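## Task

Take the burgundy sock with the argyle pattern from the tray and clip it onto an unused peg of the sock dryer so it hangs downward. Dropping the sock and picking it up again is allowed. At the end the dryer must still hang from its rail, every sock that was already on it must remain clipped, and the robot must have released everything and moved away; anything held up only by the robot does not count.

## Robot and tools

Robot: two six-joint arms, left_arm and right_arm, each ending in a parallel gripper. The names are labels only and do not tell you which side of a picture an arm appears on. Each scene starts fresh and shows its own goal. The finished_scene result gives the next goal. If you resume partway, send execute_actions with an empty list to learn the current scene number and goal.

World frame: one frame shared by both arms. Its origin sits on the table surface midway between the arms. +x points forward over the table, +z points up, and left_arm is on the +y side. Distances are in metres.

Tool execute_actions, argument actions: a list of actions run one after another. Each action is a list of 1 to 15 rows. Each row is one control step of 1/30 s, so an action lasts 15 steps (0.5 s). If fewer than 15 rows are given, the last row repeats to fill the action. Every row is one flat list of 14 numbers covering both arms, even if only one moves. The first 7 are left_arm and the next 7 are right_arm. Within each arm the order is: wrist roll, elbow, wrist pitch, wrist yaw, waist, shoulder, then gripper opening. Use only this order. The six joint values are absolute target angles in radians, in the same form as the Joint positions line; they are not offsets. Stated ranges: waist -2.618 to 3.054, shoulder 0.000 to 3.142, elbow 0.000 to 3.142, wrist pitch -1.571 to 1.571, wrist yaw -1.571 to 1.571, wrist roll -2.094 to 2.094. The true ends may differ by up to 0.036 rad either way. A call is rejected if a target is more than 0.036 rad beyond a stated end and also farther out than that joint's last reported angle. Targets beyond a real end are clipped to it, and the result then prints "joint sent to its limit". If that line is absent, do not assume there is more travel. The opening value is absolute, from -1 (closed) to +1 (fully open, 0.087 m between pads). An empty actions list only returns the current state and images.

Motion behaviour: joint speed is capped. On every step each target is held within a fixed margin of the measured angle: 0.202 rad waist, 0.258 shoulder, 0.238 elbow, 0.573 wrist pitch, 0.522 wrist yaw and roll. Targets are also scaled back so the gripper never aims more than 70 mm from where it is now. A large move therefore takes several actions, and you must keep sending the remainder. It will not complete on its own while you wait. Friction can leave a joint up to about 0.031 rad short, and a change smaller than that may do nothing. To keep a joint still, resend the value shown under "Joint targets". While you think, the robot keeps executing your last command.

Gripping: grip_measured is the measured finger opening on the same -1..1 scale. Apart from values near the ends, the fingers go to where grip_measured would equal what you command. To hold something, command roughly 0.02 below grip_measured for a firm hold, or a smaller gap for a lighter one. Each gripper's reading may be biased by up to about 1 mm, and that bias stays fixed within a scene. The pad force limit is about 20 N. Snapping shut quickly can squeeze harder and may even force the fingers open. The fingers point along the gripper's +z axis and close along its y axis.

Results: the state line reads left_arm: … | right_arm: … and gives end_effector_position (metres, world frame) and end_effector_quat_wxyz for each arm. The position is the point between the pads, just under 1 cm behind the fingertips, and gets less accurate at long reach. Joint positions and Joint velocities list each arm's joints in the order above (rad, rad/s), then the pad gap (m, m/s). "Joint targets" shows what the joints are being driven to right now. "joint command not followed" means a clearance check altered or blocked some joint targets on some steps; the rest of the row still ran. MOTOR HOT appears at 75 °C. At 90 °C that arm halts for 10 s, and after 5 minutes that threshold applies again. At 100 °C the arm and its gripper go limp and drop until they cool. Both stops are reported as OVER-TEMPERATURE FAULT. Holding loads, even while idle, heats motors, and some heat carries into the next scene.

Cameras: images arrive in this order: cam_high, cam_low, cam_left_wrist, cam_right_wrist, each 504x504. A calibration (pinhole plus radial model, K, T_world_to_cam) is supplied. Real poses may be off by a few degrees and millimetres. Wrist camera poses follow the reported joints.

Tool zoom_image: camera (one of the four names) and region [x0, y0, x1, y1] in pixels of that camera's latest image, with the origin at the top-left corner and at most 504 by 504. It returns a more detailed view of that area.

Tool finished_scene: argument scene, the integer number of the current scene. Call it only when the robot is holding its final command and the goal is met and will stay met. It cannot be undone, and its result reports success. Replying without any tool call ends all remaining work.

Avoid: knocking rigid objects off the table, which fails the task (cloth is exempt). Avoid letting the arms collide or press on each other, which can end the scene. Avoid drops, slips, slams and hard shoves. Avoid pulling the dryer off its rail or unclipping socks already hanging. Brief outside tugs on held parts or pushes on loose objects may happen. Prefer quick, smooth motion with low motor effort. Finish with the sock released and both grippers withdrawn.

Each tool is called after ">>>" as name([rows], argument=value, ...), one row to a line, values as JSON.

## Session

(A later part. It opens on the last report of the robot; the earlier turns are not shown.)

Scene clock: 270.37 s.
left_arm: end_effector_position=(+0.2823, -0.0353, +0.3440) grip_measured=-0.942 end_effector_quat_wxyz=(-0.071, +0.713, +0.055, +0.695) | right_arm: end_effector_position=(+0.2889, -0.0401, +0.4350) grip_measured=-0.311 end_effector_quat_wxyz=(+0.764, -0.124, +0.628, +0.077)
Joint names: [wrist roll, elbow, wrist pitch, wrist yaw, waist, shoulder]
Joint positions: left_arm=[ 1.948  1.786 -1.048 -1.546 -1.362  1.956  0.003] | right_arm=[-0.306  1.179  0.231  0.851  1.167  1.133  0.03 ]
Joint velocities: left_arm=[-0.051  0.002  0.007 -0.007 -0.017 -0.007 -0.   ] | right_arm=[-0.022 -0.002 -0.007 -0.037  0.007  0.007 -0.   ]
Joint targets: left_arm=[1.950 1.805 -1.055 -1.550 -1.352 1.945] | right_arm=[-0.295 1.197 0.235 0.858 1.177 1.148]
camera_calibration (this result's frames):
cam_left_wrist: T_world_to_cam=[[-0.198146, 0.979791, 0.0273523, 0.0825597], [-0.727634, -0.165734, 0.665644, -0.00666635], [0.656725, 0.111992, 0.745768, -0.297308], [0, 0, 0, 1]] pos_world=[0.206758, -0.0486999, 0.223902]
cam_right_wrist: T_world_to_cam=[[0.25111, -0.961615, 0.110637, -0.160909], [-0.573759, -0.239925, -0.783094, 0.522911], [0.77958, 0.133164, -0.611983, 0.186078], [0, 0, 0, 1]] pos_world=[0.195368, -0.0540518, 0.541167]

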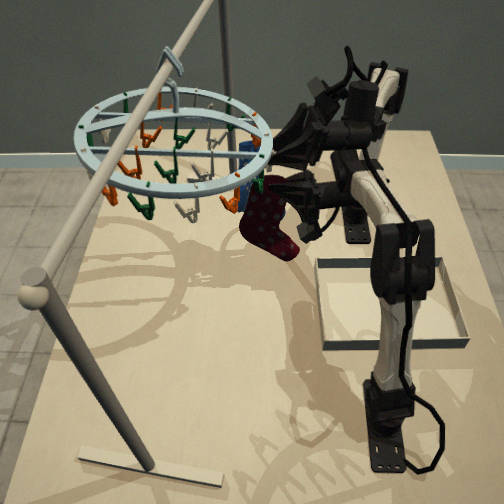

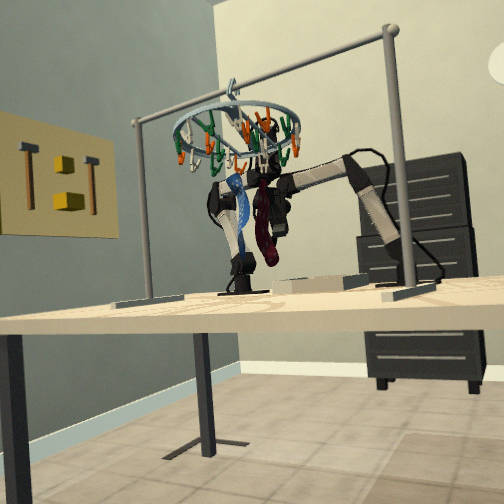

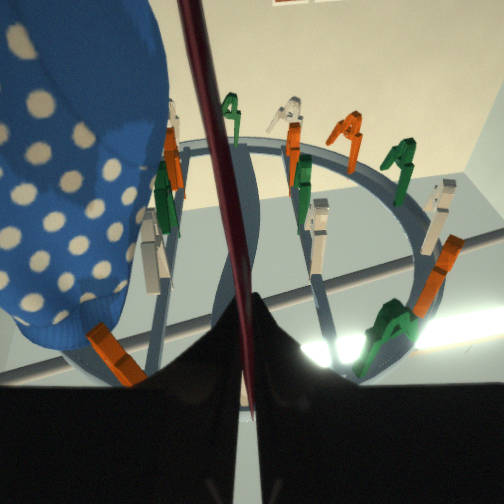

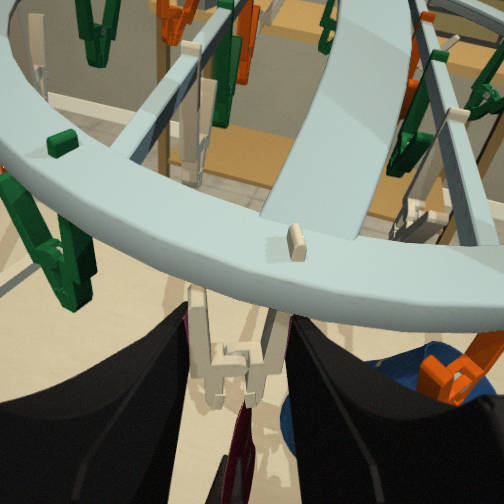

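>>> execute_actions([
  [[1.95,1.812,-1.062,-1.55,-1.352,1.945,-1.0,-0.295,1.197,0.235,0.858,1.177,1.148,-0.45],[1.95,1.82,-1.07,-1.55,-1.352,1.945,-1.0,-0.295,1.197,0.235,0.858,1.177,1.148,-0.45],[1.95,1.828,-1.078,-1.55,-1.352,1.945,-1.0,-0.295,1.197,0.235,0.858,1.177,1.148,-0.45],[1.95,1.836,-1.086,-1.55,-1.352,1.945,-1.0,-0.295,1.197,0.235,0.858,1.177,1.148,-0.45],[1.95,1.844,-1.094,-1.55,-1.352,1.945,-1.0,-0.295,1.197,0.235,0.858,1.177,1.148,-0.45],[1.95,1.852,-1.102,-1.55,-1.352,1.945,-1.0,-0.295,1.197,0.235,0.858,1.177,1.148,-0.45],[1.95,1.86,-1.11,-1.55,-1.352,1.945,-1.0,-0.295,1.197,0.235,0.858,1.177,1.148,-0.45],[1.95,1.868,-1.118,-1.55,-1.352,1.945,-1.0,-0.295,1.197,0.235,0.858,1.177,1.148,-0.45],[1.95,1.876,-1.126,-1.55,-1.352,1.945,-1.0,-0.295,1.197,0.235,0.858,1.177,1.148,-0.45],[1.95,1.884,-1.132,-1.55,-1.352,1.945,-1.0,-0.295,1.197,0.235,0.858,1.177,1.148,-0.45],[1.95,1.89,-1.138,-1.55,-1.352,1.945,-1.0,-0.295,1.197,0.235,0.858,1.177,1.148,-0.45]],
  [[1.95,1.89,-1.138,-1.55,-1.352,1.945,-1.0,-0.295,1.197,0.235,0.858,1.177,1.148,-0.45]],
])

>>> zoom_image(camera="cam_right_wrist", region=[160, 344, 320, 504])

>>> zoom_image(camera="cam_low", region=[230, 140, 300, 210])

Scene clock: 276.80 s.
left_arm: end_effector_position=(+0.2823, -0.0352, +0.3445) grip_measured=-0.942 end_effector_quat_wxyz=(-0.072, +0.713, +0.054, +0.695) | right_arm: end_effector_position=(+0.2889, -0.0401, +0.4350) grip_measured=-0.311 end_effector_quat_wxyz=(+0.764, -0.124, +0.628, +0.077)
Joint names: [wrist roll, elbow, wrist pitch, wrist yaw, waist, shoulder]
Joint positions: left_arm=[ 1.948  1.789 -1.053 -1.546 -1.362  1.956  0.003] | right_arm=[-0.306  1.179  0.231  0.851  1.167  1.133  0.03 ]
Joint velocities: left_arm=[-0.037 -0.007 -0.037  0.066 -0.002 -0.002  0.   ] | right_arm=[-0.022 -0.002  0.007 -0.007 -0.007  0.002 -0.   ]
Joint targets: left_arm=[1.948 1.789 -1.052 -1.546 -1.362 1.956] | right_arm=[-0.295 1.197 0.235 0.858 1.177 1.148]
joint command not followed: on one or more control steps a check withheld the commanded joint targets of the left arm, and it was not sent them on those steps. On the call's last step the targets were still withheld.
cause: the commanded joint targets would bring a part of the robot too close to another arm (this arm's wrist (the part past the wrist pitch) and the other arm's forearm (the part past the elbow)); next, command targets that bring no part of the robot closer to that arm.
camera_calibration (this result's frames):
cam_left_wrist: T_world_to_cam=[[-0.197995, 0.979755, 0.0296444, 0.0816132], [-0.727138, -0.167091, 0.665846, -0.00727391], [0.657319, 0.110279, 0.7455, -0.297858], [0, 0, 0, 1]] pos_world=[0.206657, -0.048329, 0.224477]
cam_right_wrist: T_world_to_cam=[[0.25111, -0.961615, 0.110637, -0.160909], [-0.573759, -0.239925, -0.783094, 0.522911], [0.77958, 0.133164, -0.611983, 0.186078], [0, 0, 0, 1]] pos_world=[0.195368, -0.0540518, 0.541167]

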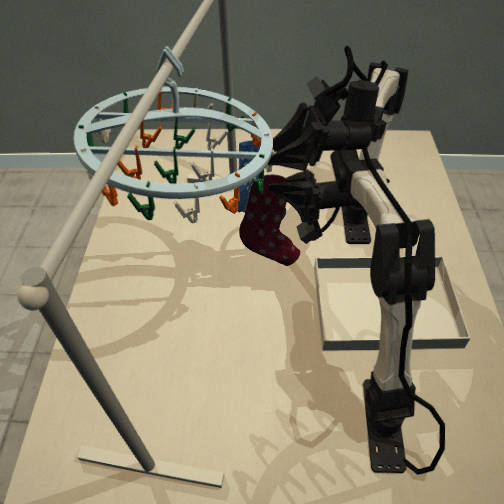

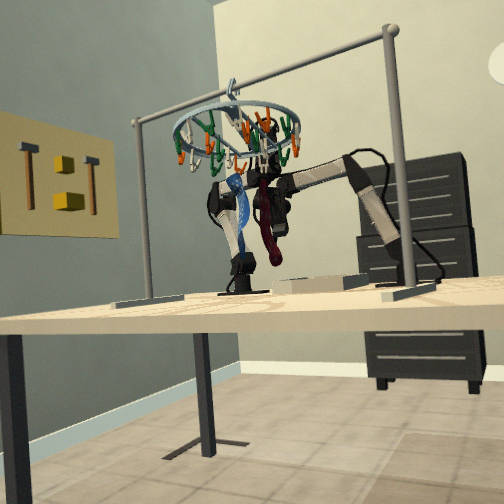

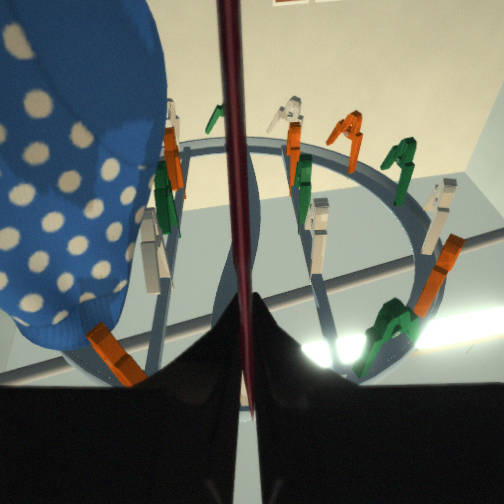

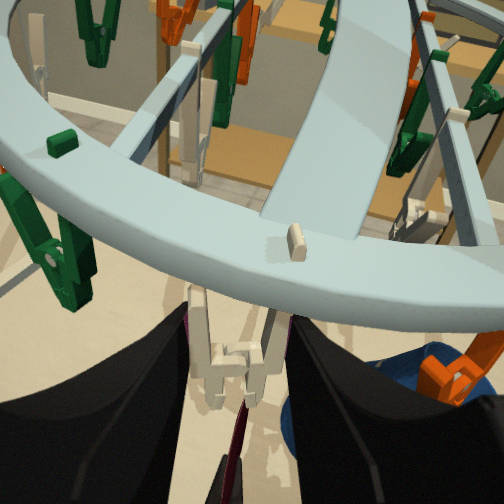

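Region (160, 344, 320, 504) of cam_right_wrist's 504x504 image, scaled by 3.150, with more detail than that image has.

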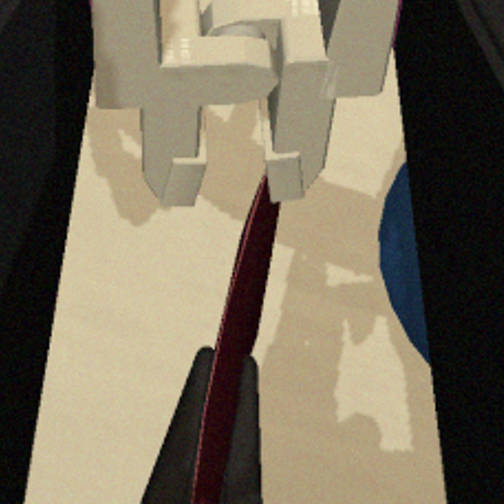

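Region (230, 140, 300, 210) of cam_low's 504x504 image, scaled by 7.200, with more detail than that image has.

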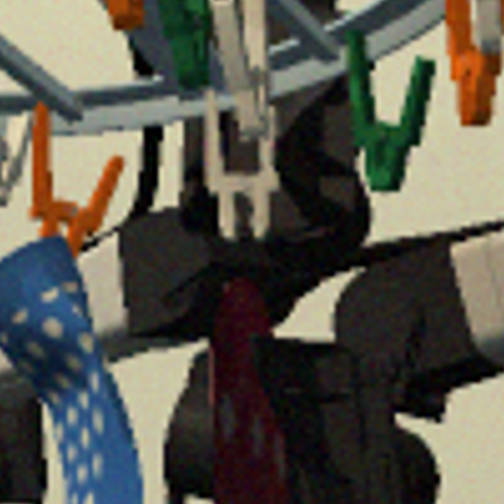

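>>> execute_actions([
  [[1.95,1.805,-1.055,-1.55,-1.36,1.945,-1.0,-0.291,1.202,0.222,0.851,1.173,1.146,-0.45],[1.95,1.805,-1.055,-1.55,-1.36,1.945,-1.0,-0.286,1.208,0.21,0.845,1.169,1.143,-0.45],[1.95,1.805,-1.055,-1.55,-1.36,1.945,-1.0,-0.282,1.213,0.197,0.838,1.165,1.141,-0.45],[1.95,1.805,-1.055,-1.55,-1.36,1.945,-1.0,-0.278,1.219,0.185,0.831,1.162,1.139,-0.45],[1.95,1.805,-1.055,-1.55,-1.36,1.945,-1.0,-0.273,1.224,0.172,0.825,1.158,1.137,-0.45],[1.95,1.805,-1.055,-1.55,-1.36,1.945,-1.0,-0.269,1.23,0.16,0.818,1.154,1.134,-0.45],[1.95,1.805,-1.055,-1.55,-1.36,1.945,-1.0,-0.265,1.235,0.147,0.811,1.15,1.132,-0.45],[1.95,1.805,-1.055,-1.55,-1.36,1.945,-1.0,-0.26,1.241,0.135,0.805,1.146,1.13,-0.45],[1.95,1.805,-1.055,-1.55,-1.36,1.945,-1.0,-0.256,1.246,0.122,0.798,1.142,1.128,-0.45],[1.95,1.805,-1.055,-1.55,-1.36,1.945,-1.0,-0.252,1.252,0.11,0.791,1.139,1.125,-0.45],[1.95,1.805,-1.055,-1.55,-1.36,1.945,-1.0,-0.247,1.257,0.097,0.785,1.135,1.123,-0.45],[1.95,1.805,-1.055,-1.55,-1.36,1.945,-1.0,-0.243,1.263,0.085,0.778,1.131,1.121,-0.45],[1.95,1.805,-1.055,-1.55,-1.36,1.945,-1.0,-0.239,1.268,0.072,0.771,1.127,1.119,-0.45],[1.95,1.805,-1.055,-1.55,-1.36,1.945,-1.0,-0.234,1.274,0.06,0.765,1.123,1.116,-0.45],[1.95,1.805,-1.055,-1.55,-1.36,1.945,-1.0,-0.23,1.279,0.047,0.758,1.119,1.114,-0.45]],
  [[1.95,1.805,-1.055,-1.55,-1.36,1.945,-1.0,-0.226,1.285,0.035,0.751,1.116,1.112,-0.45],[1.95,1.805,-1.055,-1.55,-1.36,1.945,-1.0,-0.221,1.29,0.022,0.745,1.112,1.11,-0.45],[1.95,1.805,-1.055,-1.55,-1.36,1.945,-1.0,-0.217,1.296,0.01,0.738,1.108,1.107,-0.45],[1.95,1.805,-1.055,-1.55,-1.36,1.945,-1.0,-0.213,1.301,-0.003,0.731,1.104,1.105,-0.45],[1.95,1.805,-1.055,-1.55,-1.36,1.945,-1.0,-0.208,1.307,-0.015,0.725,1.10,1.103,-0.45],[1.95,1.805,-1.055,-1.55,-1.36,1.945,-1.0,-0.204,1.312,-0.028,0.718,1.096,1.101,-0.45],[1.95,1.805,-1.055,-1.55,-1.36,1.945,-1.0,-0.2,1.318,-0.04,0.711,1.093,1.098,-0.45],[1.95,1.805,-1.055,-1.55,-1.36,1.945,-1.0,-0.195,1.323,-0.053,0.705,1.089,1.096,-0.45],[1.95,1.805,-1.055,-1.55,-1.36,1.945,-1.0,-0.191,1.329,-0.065,0.698,1.085,1.094,-0.45],[1.95,1.805,-1.055,-1.55,-1.36,1.945,-1.0,-0.187,1.334,-0.078,0.691,1.081,1.092,-0.45],[1.95,1.805,-1.055,-1.55,-1.36,1.945,-1.0,-0.182,1.34,-0.09,0.685,1.077,1.089,-0.45],[1.95,1.805,-1.055,-1.55,-1.36,1.945,-1.0,-0.178,1.345,-0.103,0.678,1.073,1.087,-0.45],[1.95,1.805,-1.055,-1.55,-1.36,1.945,-1.0,-0.174,1.351,-0.115,0.671,1.07,1.085,-0.45],[1.95,1.805,-1.055,-1.55,-1.36,1.945,-1.0,-0.169,1.356,-0.128,0.665,1.066,1.082,-0.45],[1.95,1.805,-1.055,-1.55,-1.36,1.945,-1.0,-0.165,1.362,-0.14,0.658,1.062,1.08,-0.45]],
  [[1.95,1.805,-1.055,-1.55,-1.36,1.945,-1.0,-0.165,1.362,-0.14,0.658,1.062,1.08,-0.45]],
])

>>> zoom_image(camera="cam_low", region=[210, 120, 310, 220])

Scene clock: 287.30 s.
left_arm: end_effector_position=(+0.2823, -0.0352, +0.3445) grip_measured=-0.942 end_effector_quat_wxyz=(-0.072, +0.713, +0.054, +0.695) | right_arm: end_effector_position=(+0.2874, -0.0567, +0.4552) grip_measured=-0.312 end_effector_quat_wxyz=(+0.736, -0.161, +0.648, +0.114)
Joint names: [wrist roll, elbow, wrist pitch, wrist yaw, waist, shoulder]
Joint positions: left_arm=[ 1.948  1.789 -1.053 -1.546 -1.362  1.956  0.003] | right_arm=[-0.176  1.344 -0.117  0.667  1.071  1.089  0.03 ]
Joint velocities: left_arm=[ 0.022  0.012 -0.022 -0.037 -0.002 -0.012 -0.   ] | right_arm=[ 0.095  0.007 -0.022  0.051 -0.007 -0.007 -0.   ]
Joint targets: left_arm=[1.950 1.805 -1.055 -1.550 -1.360 1.945] | right_arm=[-0.165 1.362 -0.140 0.658 1.062 1.080]
camera_calibration (this result's frames):
cam_left_wrist: T_world_to_cam=[[-0.197995, 0.979755, 0.0296444, 0.0816132], [-0.727138, -0.167091, 0.665846, -0.00727391], [0.657319, 0.110279, 0.7455, -0.297858], [0, 0, 0, 1]] pos_world=[0.206657, -0.048329, 0.224477]
cam_right_wrist: T_world_to_cam=[[0.357067, -0.927782, 0.108276, -0.206244], [-0.598589, -0.316265, -0.735981, 0.515235], [0.717074, 0.197981, -0.668288, 0.249095], [0, 0, 0, 1]] pos_world=[0.203437, -0.0777151, 0.568001]

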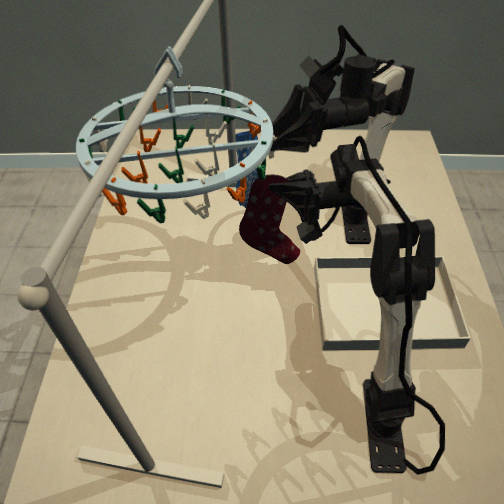

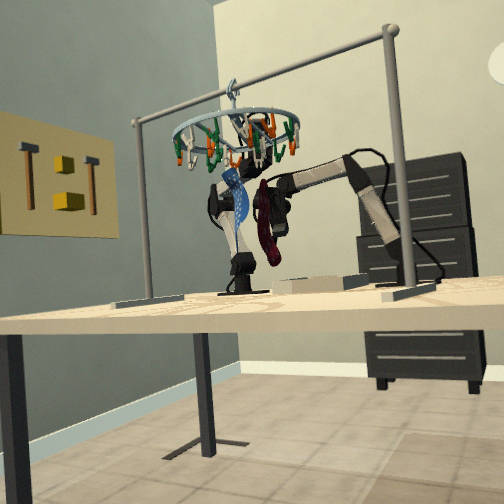

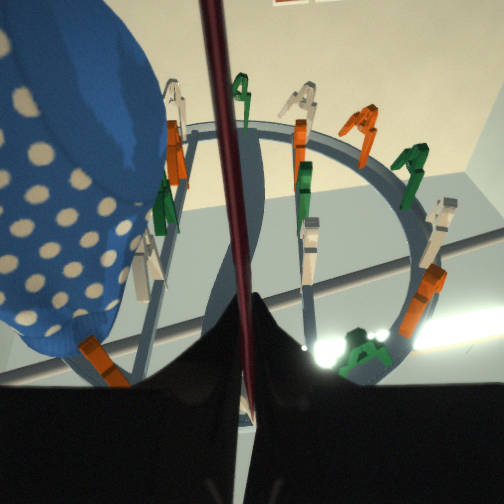

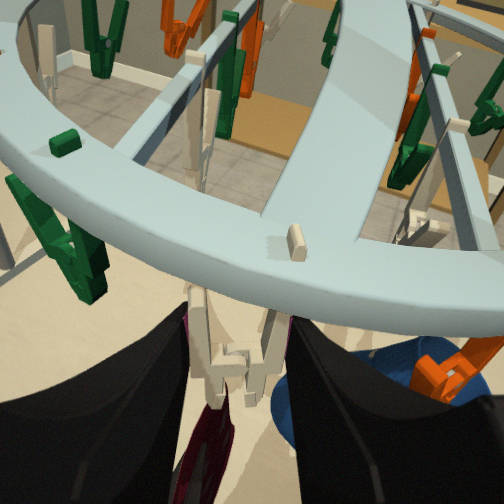

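Region (210, 120, 310, 220) of cam_low's 504x504 image, scaled by 5.040, with more detail than that image has.

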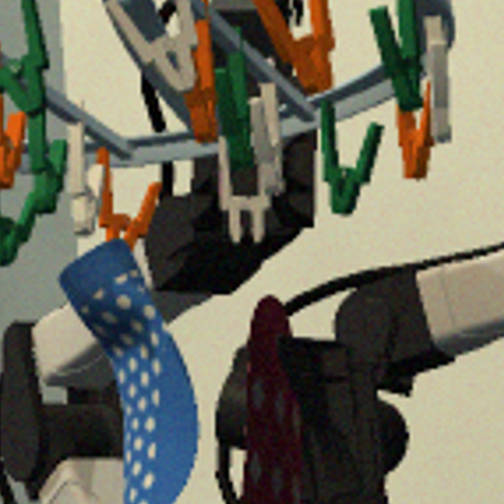

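>>> execute_actions([
  [[1.95,1.82,-1.065,-1.55,-1.364,1.955,-1.0,-0.165,1.362,-0.14,0.658,1.062,1.08,-0.45],[1.95,1.835,-1.075,-1.55,-1.366,1.962,-1.0,-0.165,1.362,-0.14,0.658,1.062,1.08,-0.45],[1.95,1.85,-1.085,-1.55,-1.368,1.968,-1.0,-0.165,1.362,-0.14,0.658,1.062,1.08,-0.45],[1.95,1.865,-1.095,-1.55,-1.37,1.974,-1.0,-0.165,1.362,-0.14,0.658,1.062,1.08,-0.45],[1.95,1.88,-1.105,-1.55,-1.372,1.98,-1.0,-0.165,1.362,-0.14,0.658,1.062,1.08,-0.45],[1.95,1.895,-1.115,-1.55,-1.374,1.986,-1.0,-0.165,1.362,-0.14,0.658,1.062,1.08,-0.45],[1.95,1.91,-1.125,-1.55,-1.376,1.992,-1.0,-0.165,1.362,-0.14,0.658,1.062,1.08,-0.45],[1.95,1.925,-1.135,-1.55,-1.378,1.998,-1.0,-0.165,1.362,-0.14,0.658,1.062,1.08,-0.45],[1.95,1.94,-1.145,-1.55,-1.378,2.004,-1.0,-0.165,1.362,-0.14,0.658,1.062,1.08,-0.45],[1.95,1.955,-1.155,-1.55,-1.378,2.01,-1.0,-0.165,1.362,-0.14,0.658,1.062,1.08,-0.45],[1.95,1.97,-1.165,-1.55,-1.378,2.015,-1.0,-0.165,1.362,-0.14,0.658,1.062,1.08,-0.45],[1.95,1.985,-1.175,-1.55,-1.378,2.02,-1.0,-0.165,1.362,-0.14,0.658,1.062,1.08,-0.45],[1.95,2.0,-1.185,-1.55,-1.378,2.025,-1.0,-0.165,1.362,-0.14,0.658,1.062,1.08,-0.45],[1.95,2.015,-1.195,-1.55,-1.378,2.03,-1.0,-0.165,1.362,-0.14,0.658,1.062,1.08,-0.45],[1.95,2.03,-1.205,-1.55,-1.378,2.035,-1.0,-0.165,1.362,-0.14,0.658,1.062,1.08,-0.45]],
  [[1.95,2.04,-1.21,-1.55,-1.378,2.04,-1.0,-0.165,1.362,-0.14,0.658,1.062,1.08,-0.45],[1.95,2.048,-1.215,-1.55,-1.378,2.04,-1.0,-0.165,1.362,-0.14,0.658,1.062,1.08,-0.45]],
])

>>> zoom_image(camera="cam_right_wrist", region=[160, 344, 320, 504])

>>> zoom_image(camera="cam_low", region=[225, 135, 295, 205])

Scene clock: 292.00 s.
left_arm: end_effector_position=(+0.2846, -0.0468, +0.3774) grip_measured=-0.942 end_effector_quat_wxyz=(-0.068, +0.713, +0.058, +0.695) | right_arm: end_effector_position=(+0.2874, -0.0567, +0.4549) grip_measured=-0.312 end_effector_quat_wxyz=(+0.735, -0.161, +0.648, +0.114)
Joint names: [wrist roll, elbow, wrist pitch, wrist yaw, waist, shoulder]
Joint positions: left_arm=[ 1.948  2.026 -1.206 -1.545 -1.362  2.03   0.003] | right_arm=[-0.175  1.344 -0.118  0.667  1.071  1.089  0.03 ]
Joint velocities: left_arm=[ 0.007 -0.002 -0.037 -0.022  0.017 -0.002 -0.002] | right_arm=[-0.007 -0.002 -0.022  0.022 -0.027  0.002  0.   ]
Joint targets: left_arm=[1.950 2.048 -1.215 -1.550 -1.378 2.040] | right_arm=[-0.165 1.362 -0.140 0.658 1.062 1.080]
camera_calibration (this result's frames):
cam_left_wrist: T_world_to_cam=[[-0.197902, 0.980023, 0.0197341, 0.096177], [-0.728156, -0.160459, 0.666365, -0.0290771], [0.65622, 0.117505, 0.745364, -0.321824], [0, 0, 0, 1]] pos_world=[0.209048, -0.0611054, 0.257354]
cam_right_wrist: T_world_to_cam=[[0.357234, -0.92772, 0.108257, -0.206231], [-0.599184, -0.316538, -0.735379, 0.514931], [0.716493, 0.197837, -0.668953, 0.249403], [0, 0, 0, 1]] pos_world=[0.203515, -0.0776706, 0.567834]

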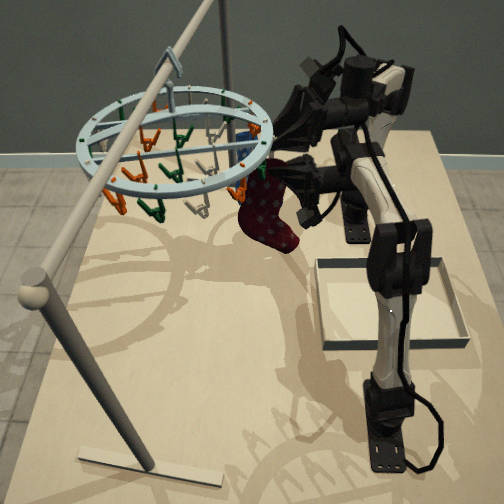

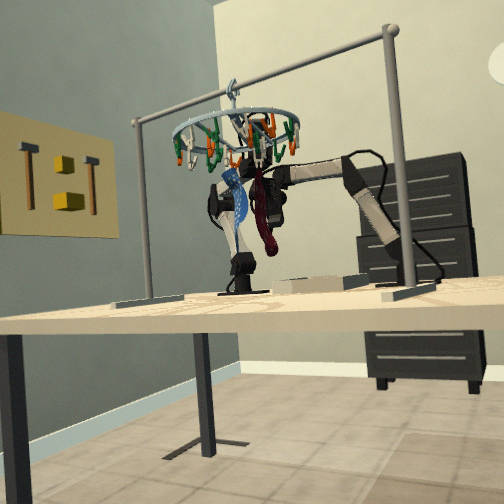

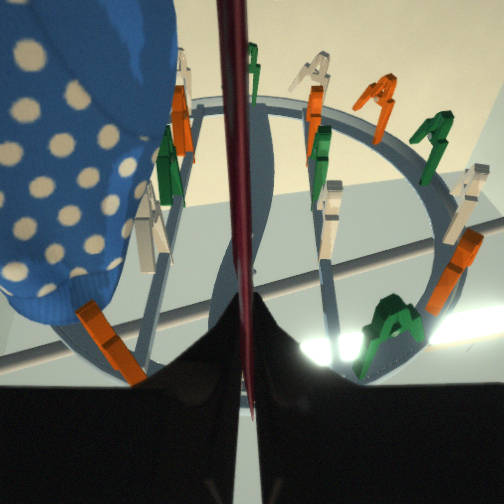

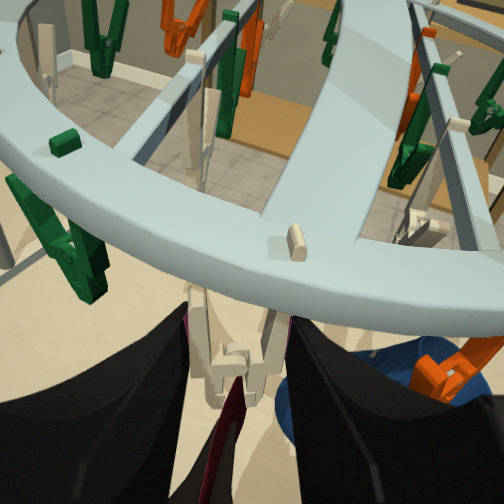

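Region (160, 344, 320, 504) of cam_right_wrist's 504x504 image, scaled by 3.150, with more detail than that image has.

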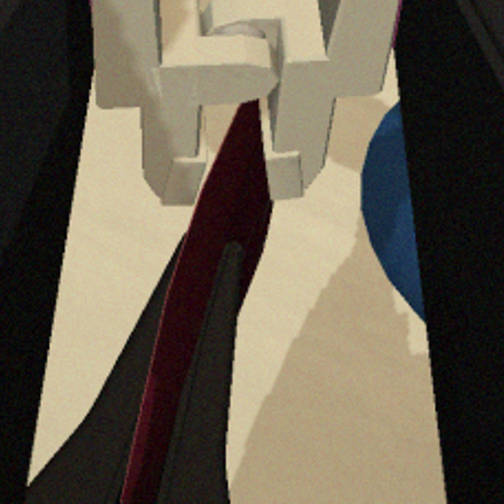

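Region (225, 135, 295, 205) of cam_low's 504x504 image, scaled by 7.200, with more detail than that image has.

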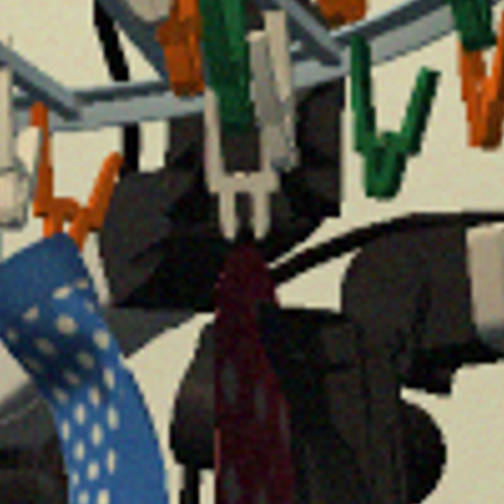

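>>> execute_actions([
  [[1.95,2.052,-1.215,-1.55,-1.362,2.045,-1.0,-0.165,1.362,-0.14,0.658,1.062,1.08,-0.45],[1.95,2.056,-1.215,-1.55,-1.362,2.05,-1.0,-0.165,1.362,-0.14,0.658,1.062,1.08,-0.45],[1.95,2.06,-1.215,-1.55,-1.362,2.054,-1.0,-0.165,1.362,-0.14,0.658,1.062,1.08,-0.45],[1.95,2.065,-1.215,-1.55,-1.362,2.055,-1.0,-0.165,1.362,-0.14,0.658,1.062,1.08,-0.45]],
])

>>> zoom_image(camera="cam_right_wrist", region=[160, 344, 320, 504])

Scene clock: 294.87 s.
left_arm: end_effector_position=(+0.2853, -0.0508, +0.3747) grip_measured=-0.942 end_effector_quat_wxyz=(-0.070, +0.713, +0.056, +0.695) | right_arm: end_effector_position=(+0.2874, -0.0567, +0.4549) grip_measured=-0.312 end_effector_quat_wxyz=(+0.735, -0.161, +0.648, +0.114)
Joint names: [wrist roll, elbow, wrist pitch, wrist yaw, waist, shoulder]
Joint positions: left_arm=[ 1.948  2.042 -1.209 -1.545 -1.362  2.048  0.003] | right_arm=[-0.175  1.344 -0.118  0.667  1.071  1.089  0.03 ]
Joint velocities: left_arm=[-0.022 -0.007 -0.007  0.037 -0.002 -0.007 -0.   ] | right_arm=[ 0.022  0.002 -0.022 -0.037 -0.017  0.017 -0.001]
Joint targets: left_arm=[1.950 2.065 -1.215 -1.550 -1.362 2.055] | right_arm=[-0.165 1.362 -0.140 0.658 1.062 1.080]
camera_calibration (this result's frames):
cam_left_wrist: T_world_to_cam=[[-0.197881, 0.979915, 0.0246917, 0.0984485], [-0.72754, -0.163705, 0.666247, -0.0276654], [0.656908, 0.113874, 0.745322, -0.320205], [0, 0, 0, 1]] pos_world=[0.209699, -0.0645373, 0.254657]
cam_right_wrist: T_world_to_cam=[[0.357234, -0.92772, 0.108257, -0.206231], [-0.599184, -0.316538, -0.735379, 0.514931], [0.716493, 0.197837, -0.668953, 0.249403], [0, 0, 0, 1]] pos_world=[0.203515, -0.0776706, 0.567834]

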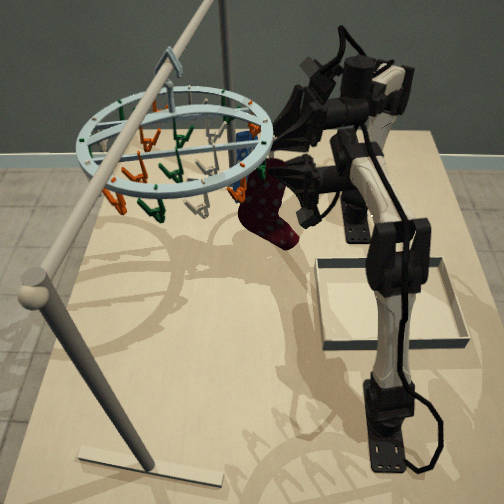

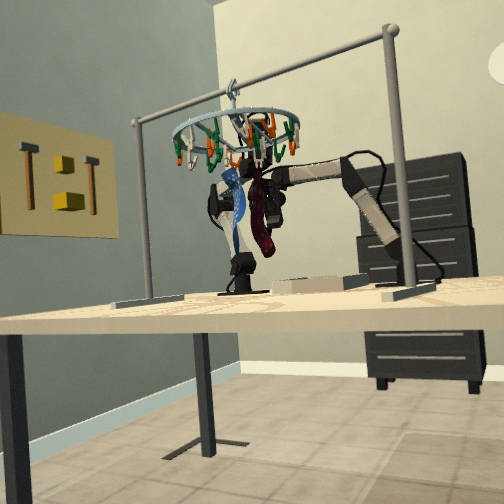

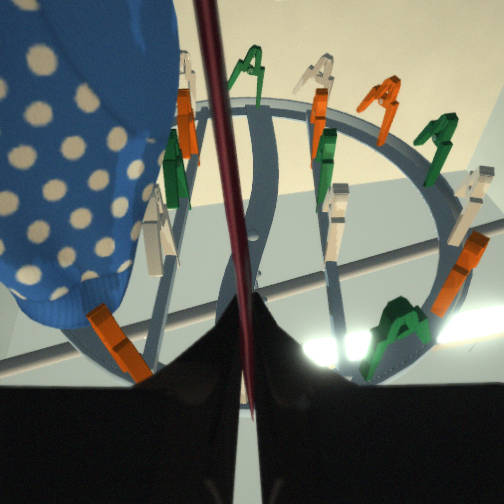

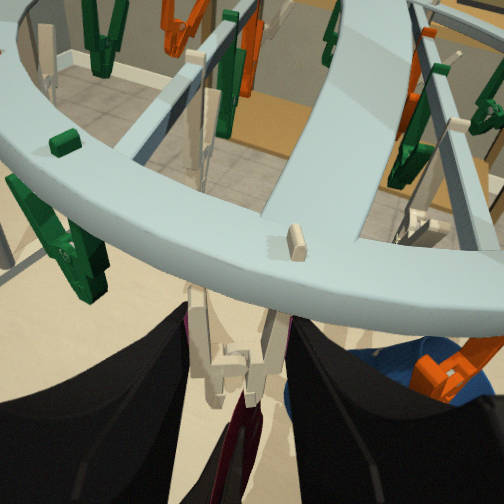

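Region (160, 344, 320, 504) of cam_right_wrist's 504x504 image, scaled by 3.150, with more detail than that image has.

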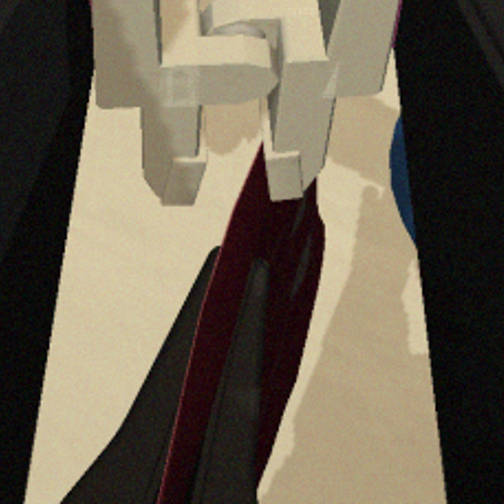

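>>> execute_actions([
  [[1.95,2.069,-1.219,-1.55,-1.362,2.055,-1.0,-0.165,1.362,-0.14,0.658,1.062,1.08,-0.45],[1.95,2.073,-1.223,-1.55,-1.362,2.055,-1.0,-0.165,1.362,-0.14,0.658,1.062,1.08,-0.45],[1.95,2.077,-1.227,-1.55,-1.362,2.055,-1.0,-0.165,1.362,-0.14,0.658,1.062,1.08,-0.45],[1.95,2.081,-1.231,-1.55,-1.362,2.055,-1.0,-0.165,1.362,-0.14,0.658,1.062,1.08,-0.45],[1.95,2.085,-1.235,-1.55,-1.362,2.055,-1.0,-0.165,1.362,-0.14,0.658,1.062,1.08,-0.45],[1.95,2.089,-1.239,-1.55,-1.362,2.055,-1.0,-0.165,1.362,-0.14,0.658,1.062,1.08,-0.45],[1.95,2.093,-1.243,-1.55,-1.362,2.055,-1.0,-0.165,1.362,-0.14,0.658,1.062,1.08,-0.45],[1.95,2.097,-1.247,-1.55,-1.362,2.055,-1.0,-0.165,1.362,-0.14,0.658,1.062,1.08,-0.45],[1.95,2.101,-1.251,-1.55,-1.362,2.055,-1.0,-0.165,1.362,-0.14,0.658,1.062,1.08,-0.45],[1.95,2.105,-1.255,-1.55,-1.362,2.055,-1.0,-0.165,1.362,-0.14,0.658,1.062,1.08,-0.45],[1.95,2.108,-1.258,-1.55,-1.362,2.055,-1.0,-0.165,1.362,-0.14,0.658,1.062,1.08,-0.45]],
])

>>> zoom_image(camera="cam_right_wrist", region=[160, 344, 320, 504])

>>> zoom_image(camera="cam_low", region=[235, 140, 285, 190])

Scene clock: 298.10 s.
left_arm: end_effector_position=(+0.2849, -0.0485, +0.3855) grip_measured=-0.942 end_effector_quat_wxyz=(-0.067, +0.713, +0.059, +0.695) | right_arm: end_effector_position=(+0.2874, -0.0567, +0.4549) grip_measured=-0.312 end_effector_quat_wxyz=(+0.735, -0.161, +0.648, +0.114)
Joint names: [wrist roll, elbow, wrist pitch, wrist yaw, waist, shoulder]
Joint positions: left_arm=[ 1.948  2.087 -1.244 -1.545 -1.362  2.049  0.003] | right_arm=[-0.175  1.344 -0.118  0.667  1.071  1.089  0.03 ]
Joint velocities: left_arm=[ 0.007 -0.002 -0.037 -0.037  0.007 -0.012 -0.   ] | right_arm=[-0.022 -0.002  0.022  0.022 -0.007  0.012  0.001]
Joint targets: left_arm=[1.950 2.108 -1.258 -1.550 -1.362 2.055] | right_arm=[-0.165 1.362 -0.140 0.658 1.062 1.080]
camera_calibration (this result's frames):
cam_left_wrist: T_world_to_cam=[[-0.197914, 0.98009, 0.0159202, 0.0992334], [-0.728629, -0.157961, 0.666444, -0.0343283], [0.65569, 0.120299, 0.745385, -0.32764], [0, 0, 0, 1]] pos_world=[0.209458, -0.0632655, 0.265516]
cam_right_wrist: T_world_to_cam=[[0.357234, -0.92772, 0.108257, -0.206231], [-0.599184, -0.316538, -0.735379, 0.514931], [0.716493, 0.197837, -0.668953, 0.249403], [0, 0, 0, 1]] pos_world=[0.203515, -0.0776706, 0.567834]

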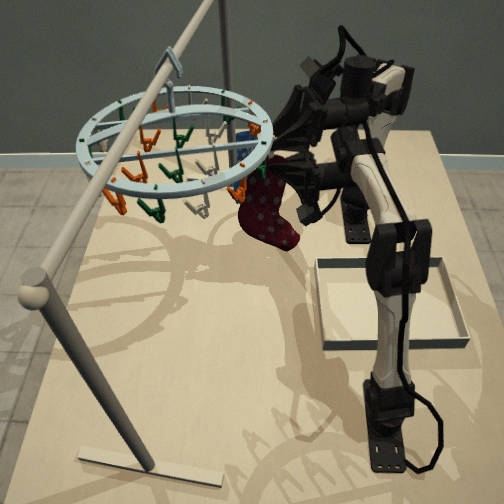

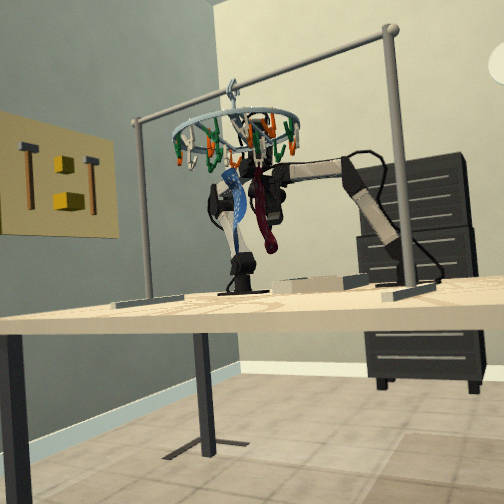

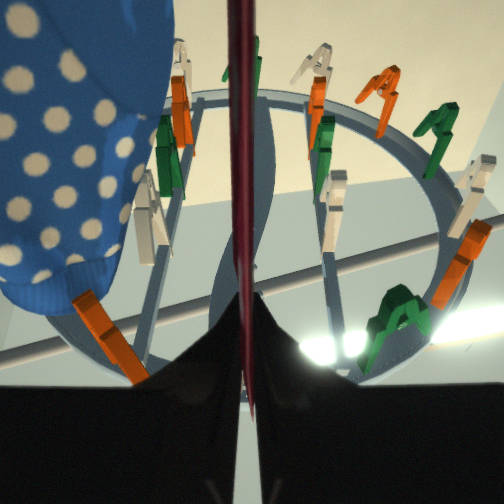

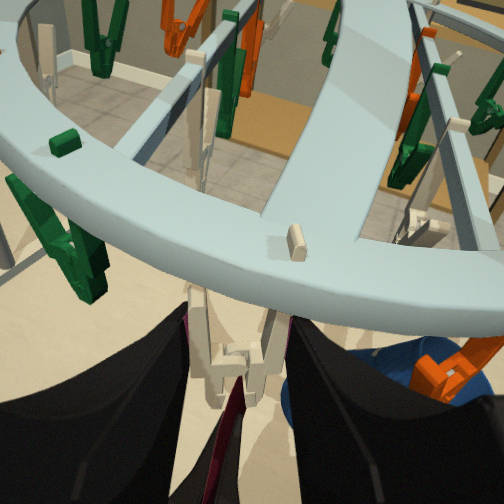

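Region (160, 344, 320, 504) of cam_right_wrist's 504x504 image, scaled by 3.150, with more detail than that image has.

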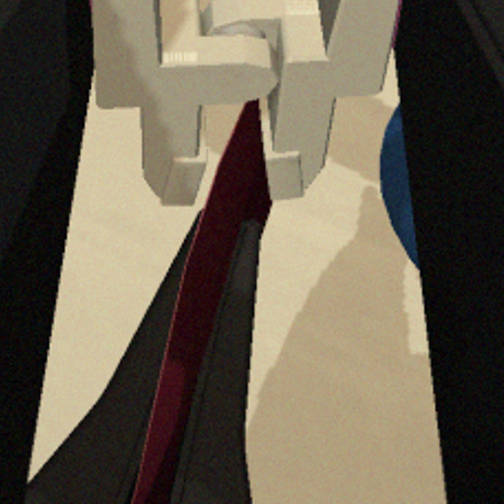

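Region (235, 140, 285, 190) of cam_low's 504x504 image, scaled by 10.080, with more detail than that image has.

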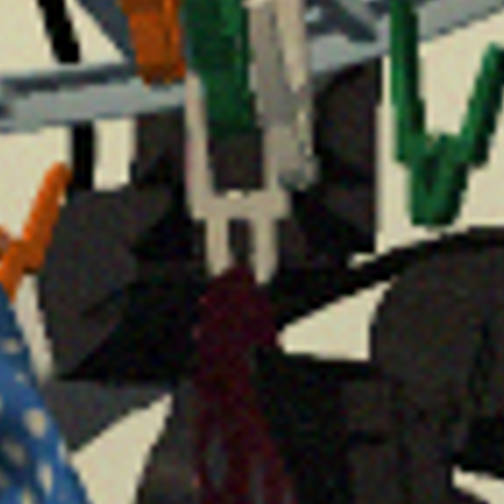

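>>> execute_actions(actions=[])

Scene clock: 299.70 s.
left_arm: end_effector_position=(+0.2848, -0.0483, +0.3853) grip_measured=-0.942 end_effector_quat_wxyz=(-0.069, +0.713, +0.057, +0.695) | right_arm: end_effector_position=(+0.2874, -0.0567, +0.4549) grip_measured=-0.312 end_effector_quat_wxyz=(+0.735, -0.161, +0.648, +0.114)
Joint names: [wrist roll, elbow, wrist pitch, wrist yaw, waist, shoulder]
Joint positions: left_arm=[ 1.948  2.087 -1.251 -1.545 -1.362  2.049  0.003] | right_arm=[-0.175  1.344 -0.118  0.667  1.071  1.089  0.03 ]
Joint velocities: left_arm=[-0.007 -0.007 -0.007  0.051 -0.022 -0.002 -0.001] | right_arm=[-0.022 -0.002  0.007 -0.022 -0.032 -0.002 -0.   ]
Joint targets: left_arm=[1.950 2.108 -1.258 -1.550 -1.362 2.055] | right_arm=[-0.165 1.362 -0.140 0.658 1.062 1.080]
camera_calibration (this result's frames):
cam_left_wrist: T_world_to_cam=[[-0.197889, 0.979959, 0.022785, 0.0963596], [-0.727777, -0.162457, 0.666295, -0.034596], [0.656643, 0.11527, 0.74534, -0.327991], [0, 0, 0, 1]] pos_world=[0.209263, -0.0622412, 0.265321]
cam_right_wrist: T_world_to_cam=[[0.357234, -0.92772, 0.108257, -0.206231], [-0.599184, -0.316538, -0.735379, 0.514931], [0.716493, 0.197837, -0.668953, 0.249403], [0, 0, 0, 1]] pos_world=[0.203515, -0.0776706, 0.567834]

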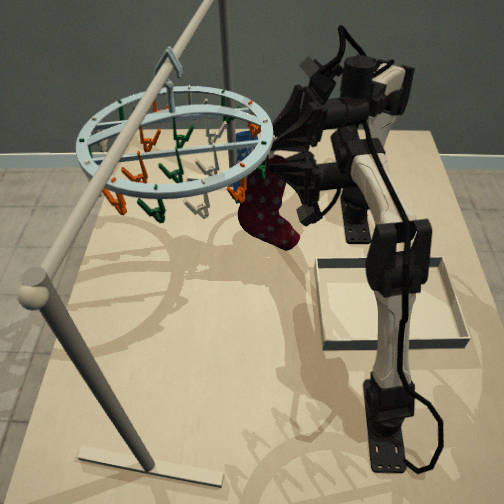

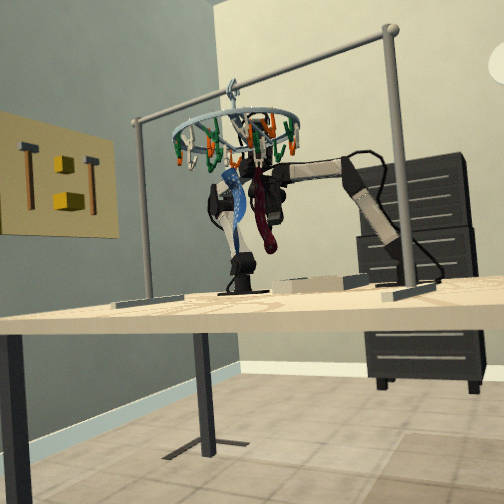

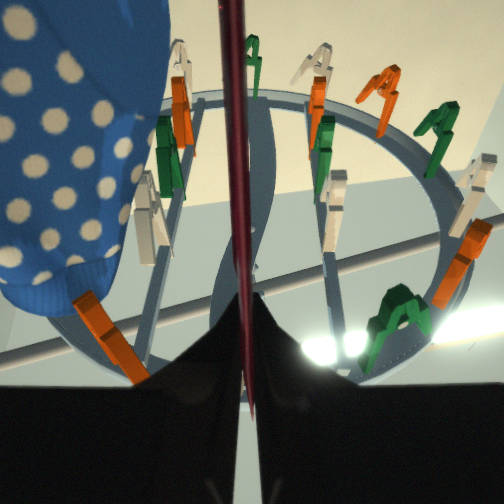

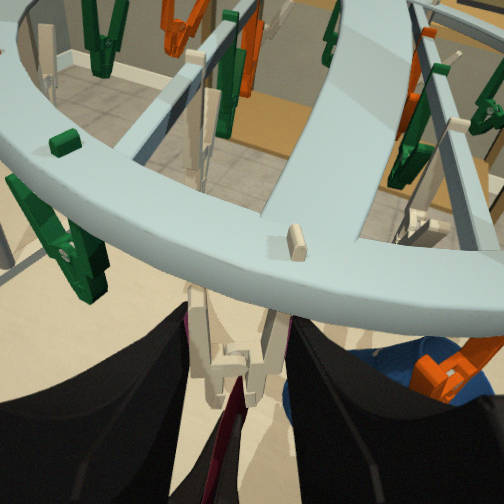

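>>> execute_actions([
  [[1.95,2.115,-1.263,-1.55,-1.362,2.057,-1.0,-0.165,1.362,-0.14,0.658,1.062,1.08,-0.45],[1.95,2.118,-1.266,-1.55,-1.362,2.058,-1.0,-0.165,1.362,-0.14,0.658,1.062,1.08,-0.45],[1.95,2.121,-1.268,-1.55,-1.362,2.059,-1.0,-0.165,1.362,-0.14,0.658,1.062,1.08,-0.45],[1.95,2.124,-1.270,-1.55,-1.362,2.06,-1.0,-0.165,1.362,-0.14,0.658,1.062,1.08,-0.45],[1.95,2.127,-1.272,-1.55,-1.362,2.061,-1.0,-0.165,1.362,-0.14,0.658,1.062,1.08,-0.45],[1.95,2.13,-1.275,-1.55,-1.362,2.062,-1.0,-0.165,1.362,-0.14,0.658,1.062,1.08,-0.45],[1.95,2.133,-1.277,-1.55,-1.362,2.063,-1.0,-0.165,1.362,-0.14,0.658,1.062,1.08,-0.45],[1.95,2.136,-1.279,-1.55,-1.362,2.064,-1.0,-0.165,1.362,-0.14,0.658,1.062,1.08,-0.45],[1.95,2.139,-1.281,-1.55,-1.362,2.064,-1.0,-0.165,1.362,-0.14,0.658,1.062,1.08,-0.45],[1.95,2.142,-1.284,-1.55,-1.362,2.065,-1.0,-0.165,1.362,-0.14,0.658,1.062,1.08,-0.45],[1.95,2.145,-1.286,-1.55,-1.362,2.065,-1.0,-0.165,1.362,-0.14,0.658,1.062,1.08,-0.45],[1.95,2.148,-1.288,-1.55,-1.362,2.066,-1.0,-0.165,1.362,-0.14,0.658,1.062,1.08,-0.45],[1.95,2.15,-1.29,-1.55,-1.362,2.066,-1.0,-0.165,1.362,-0.14,0.658,1.062,1.08,-0.45]],
])

>>> zoom_image(camera="cam_low", region=[200, 120, 320, 240])

>>> zoom_image(camera="cam_right_wrist", region=[140, 280, 364, 504])

Scene clock: 302.20 s.
left_arm: end_effector_position=(+0.2847, -0.0478, +0.3927) grip_measured=-0.942 end_effector_quat_wxyz=(-0.066, +0.713, +0.059, +0.695) | right_arm: end_effector_position=(+0.2874, -0.0567, +0.4549) grip_measured=-0.312 end_effector_quat_wxyz=(+0.735, -0.161, +0.648, +0.114)
Joint names: [wrist roll, elbow, wrist pitch, wrist yaw, waist, shoulder]
Joint positions: left_arm=[ 1.948  2.127 -1.277 -1.545 -1.362  2.056  0.003] | right_arm=[-0.175  1.344 -0.118  0.667  1.071  1.089  0.03 ]
Joint velocities: left_arm=[ 0.022  0.037 -0.037 -0.022 -0.002  0.002 -0.   ] | right_arm=[-0.007 -0.002  0.051  0.022 -0.017  0.012  0.   ]
Joint targets: left_arm=[1.950 2.150 -1.290 -1.550 -1.362 2.066] | right_arm=[-0.165 1.362 -0.140 0.658 1.062 1.080]
camera_calibration (this result's frames):
cam_left_wrist: T_world_to_cam=[[-0.197916, 0.980102, 0.0151574, 0.0987078], [-0.728724, -0.157461, 0.666459, -0.0390314], [0.655584, 0.120858, 0.745387, -0.332908], [0, 0, 0, 1]] pos_world=[0.209342, -0.0626552, 0.272662]
cam_right_wrist: T_world_to_cam=[[0.357234, -0.92772, 0.108257, -0.206231], [-0.599184, -0.316538, -0.735379, 0.514931], [0.716493, 0.197837, -0.668953, 0.249403], [0, 0, 0, 1]] pos_world=[0.203515, -0.0776706, 0.567834]

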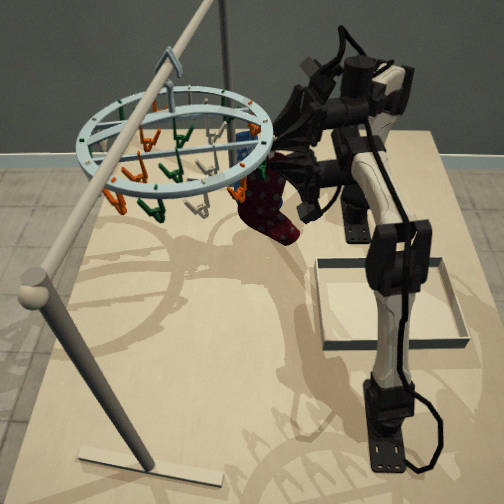

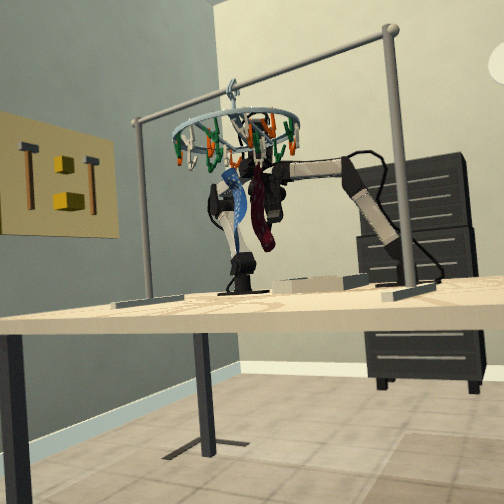

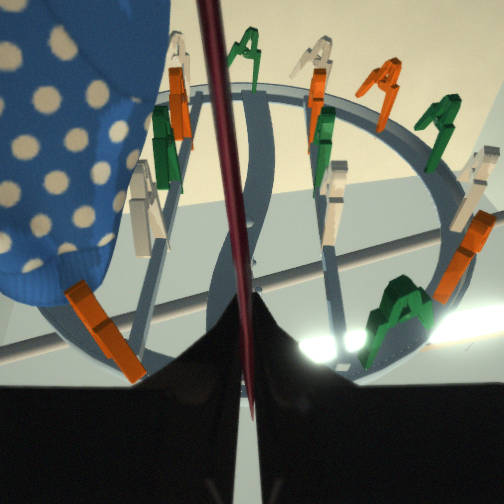

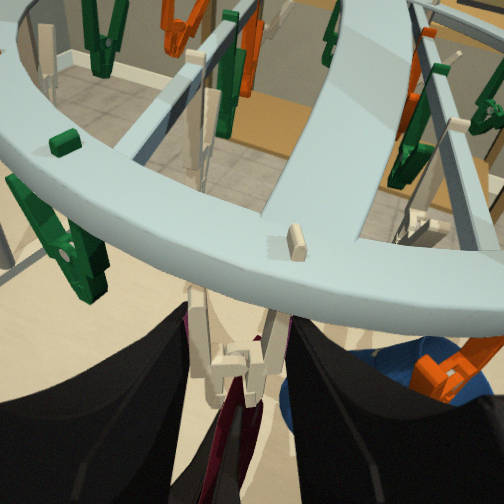

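Region (200, 120, 320, 240) of cam_low's 504x504 image, scaled by 4.200, with more detail than that image has.

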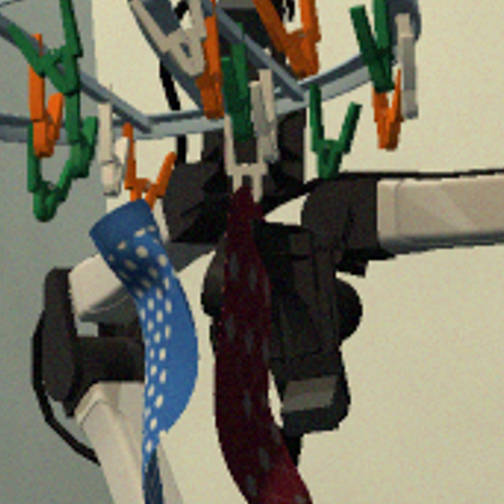

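Region (140, 280, 364, 504) of cam_right_wrist's 504x504 image, scaled by 2.250, with more detail than that image has.

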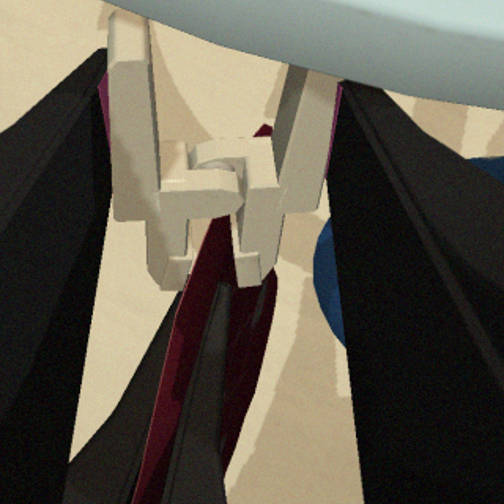

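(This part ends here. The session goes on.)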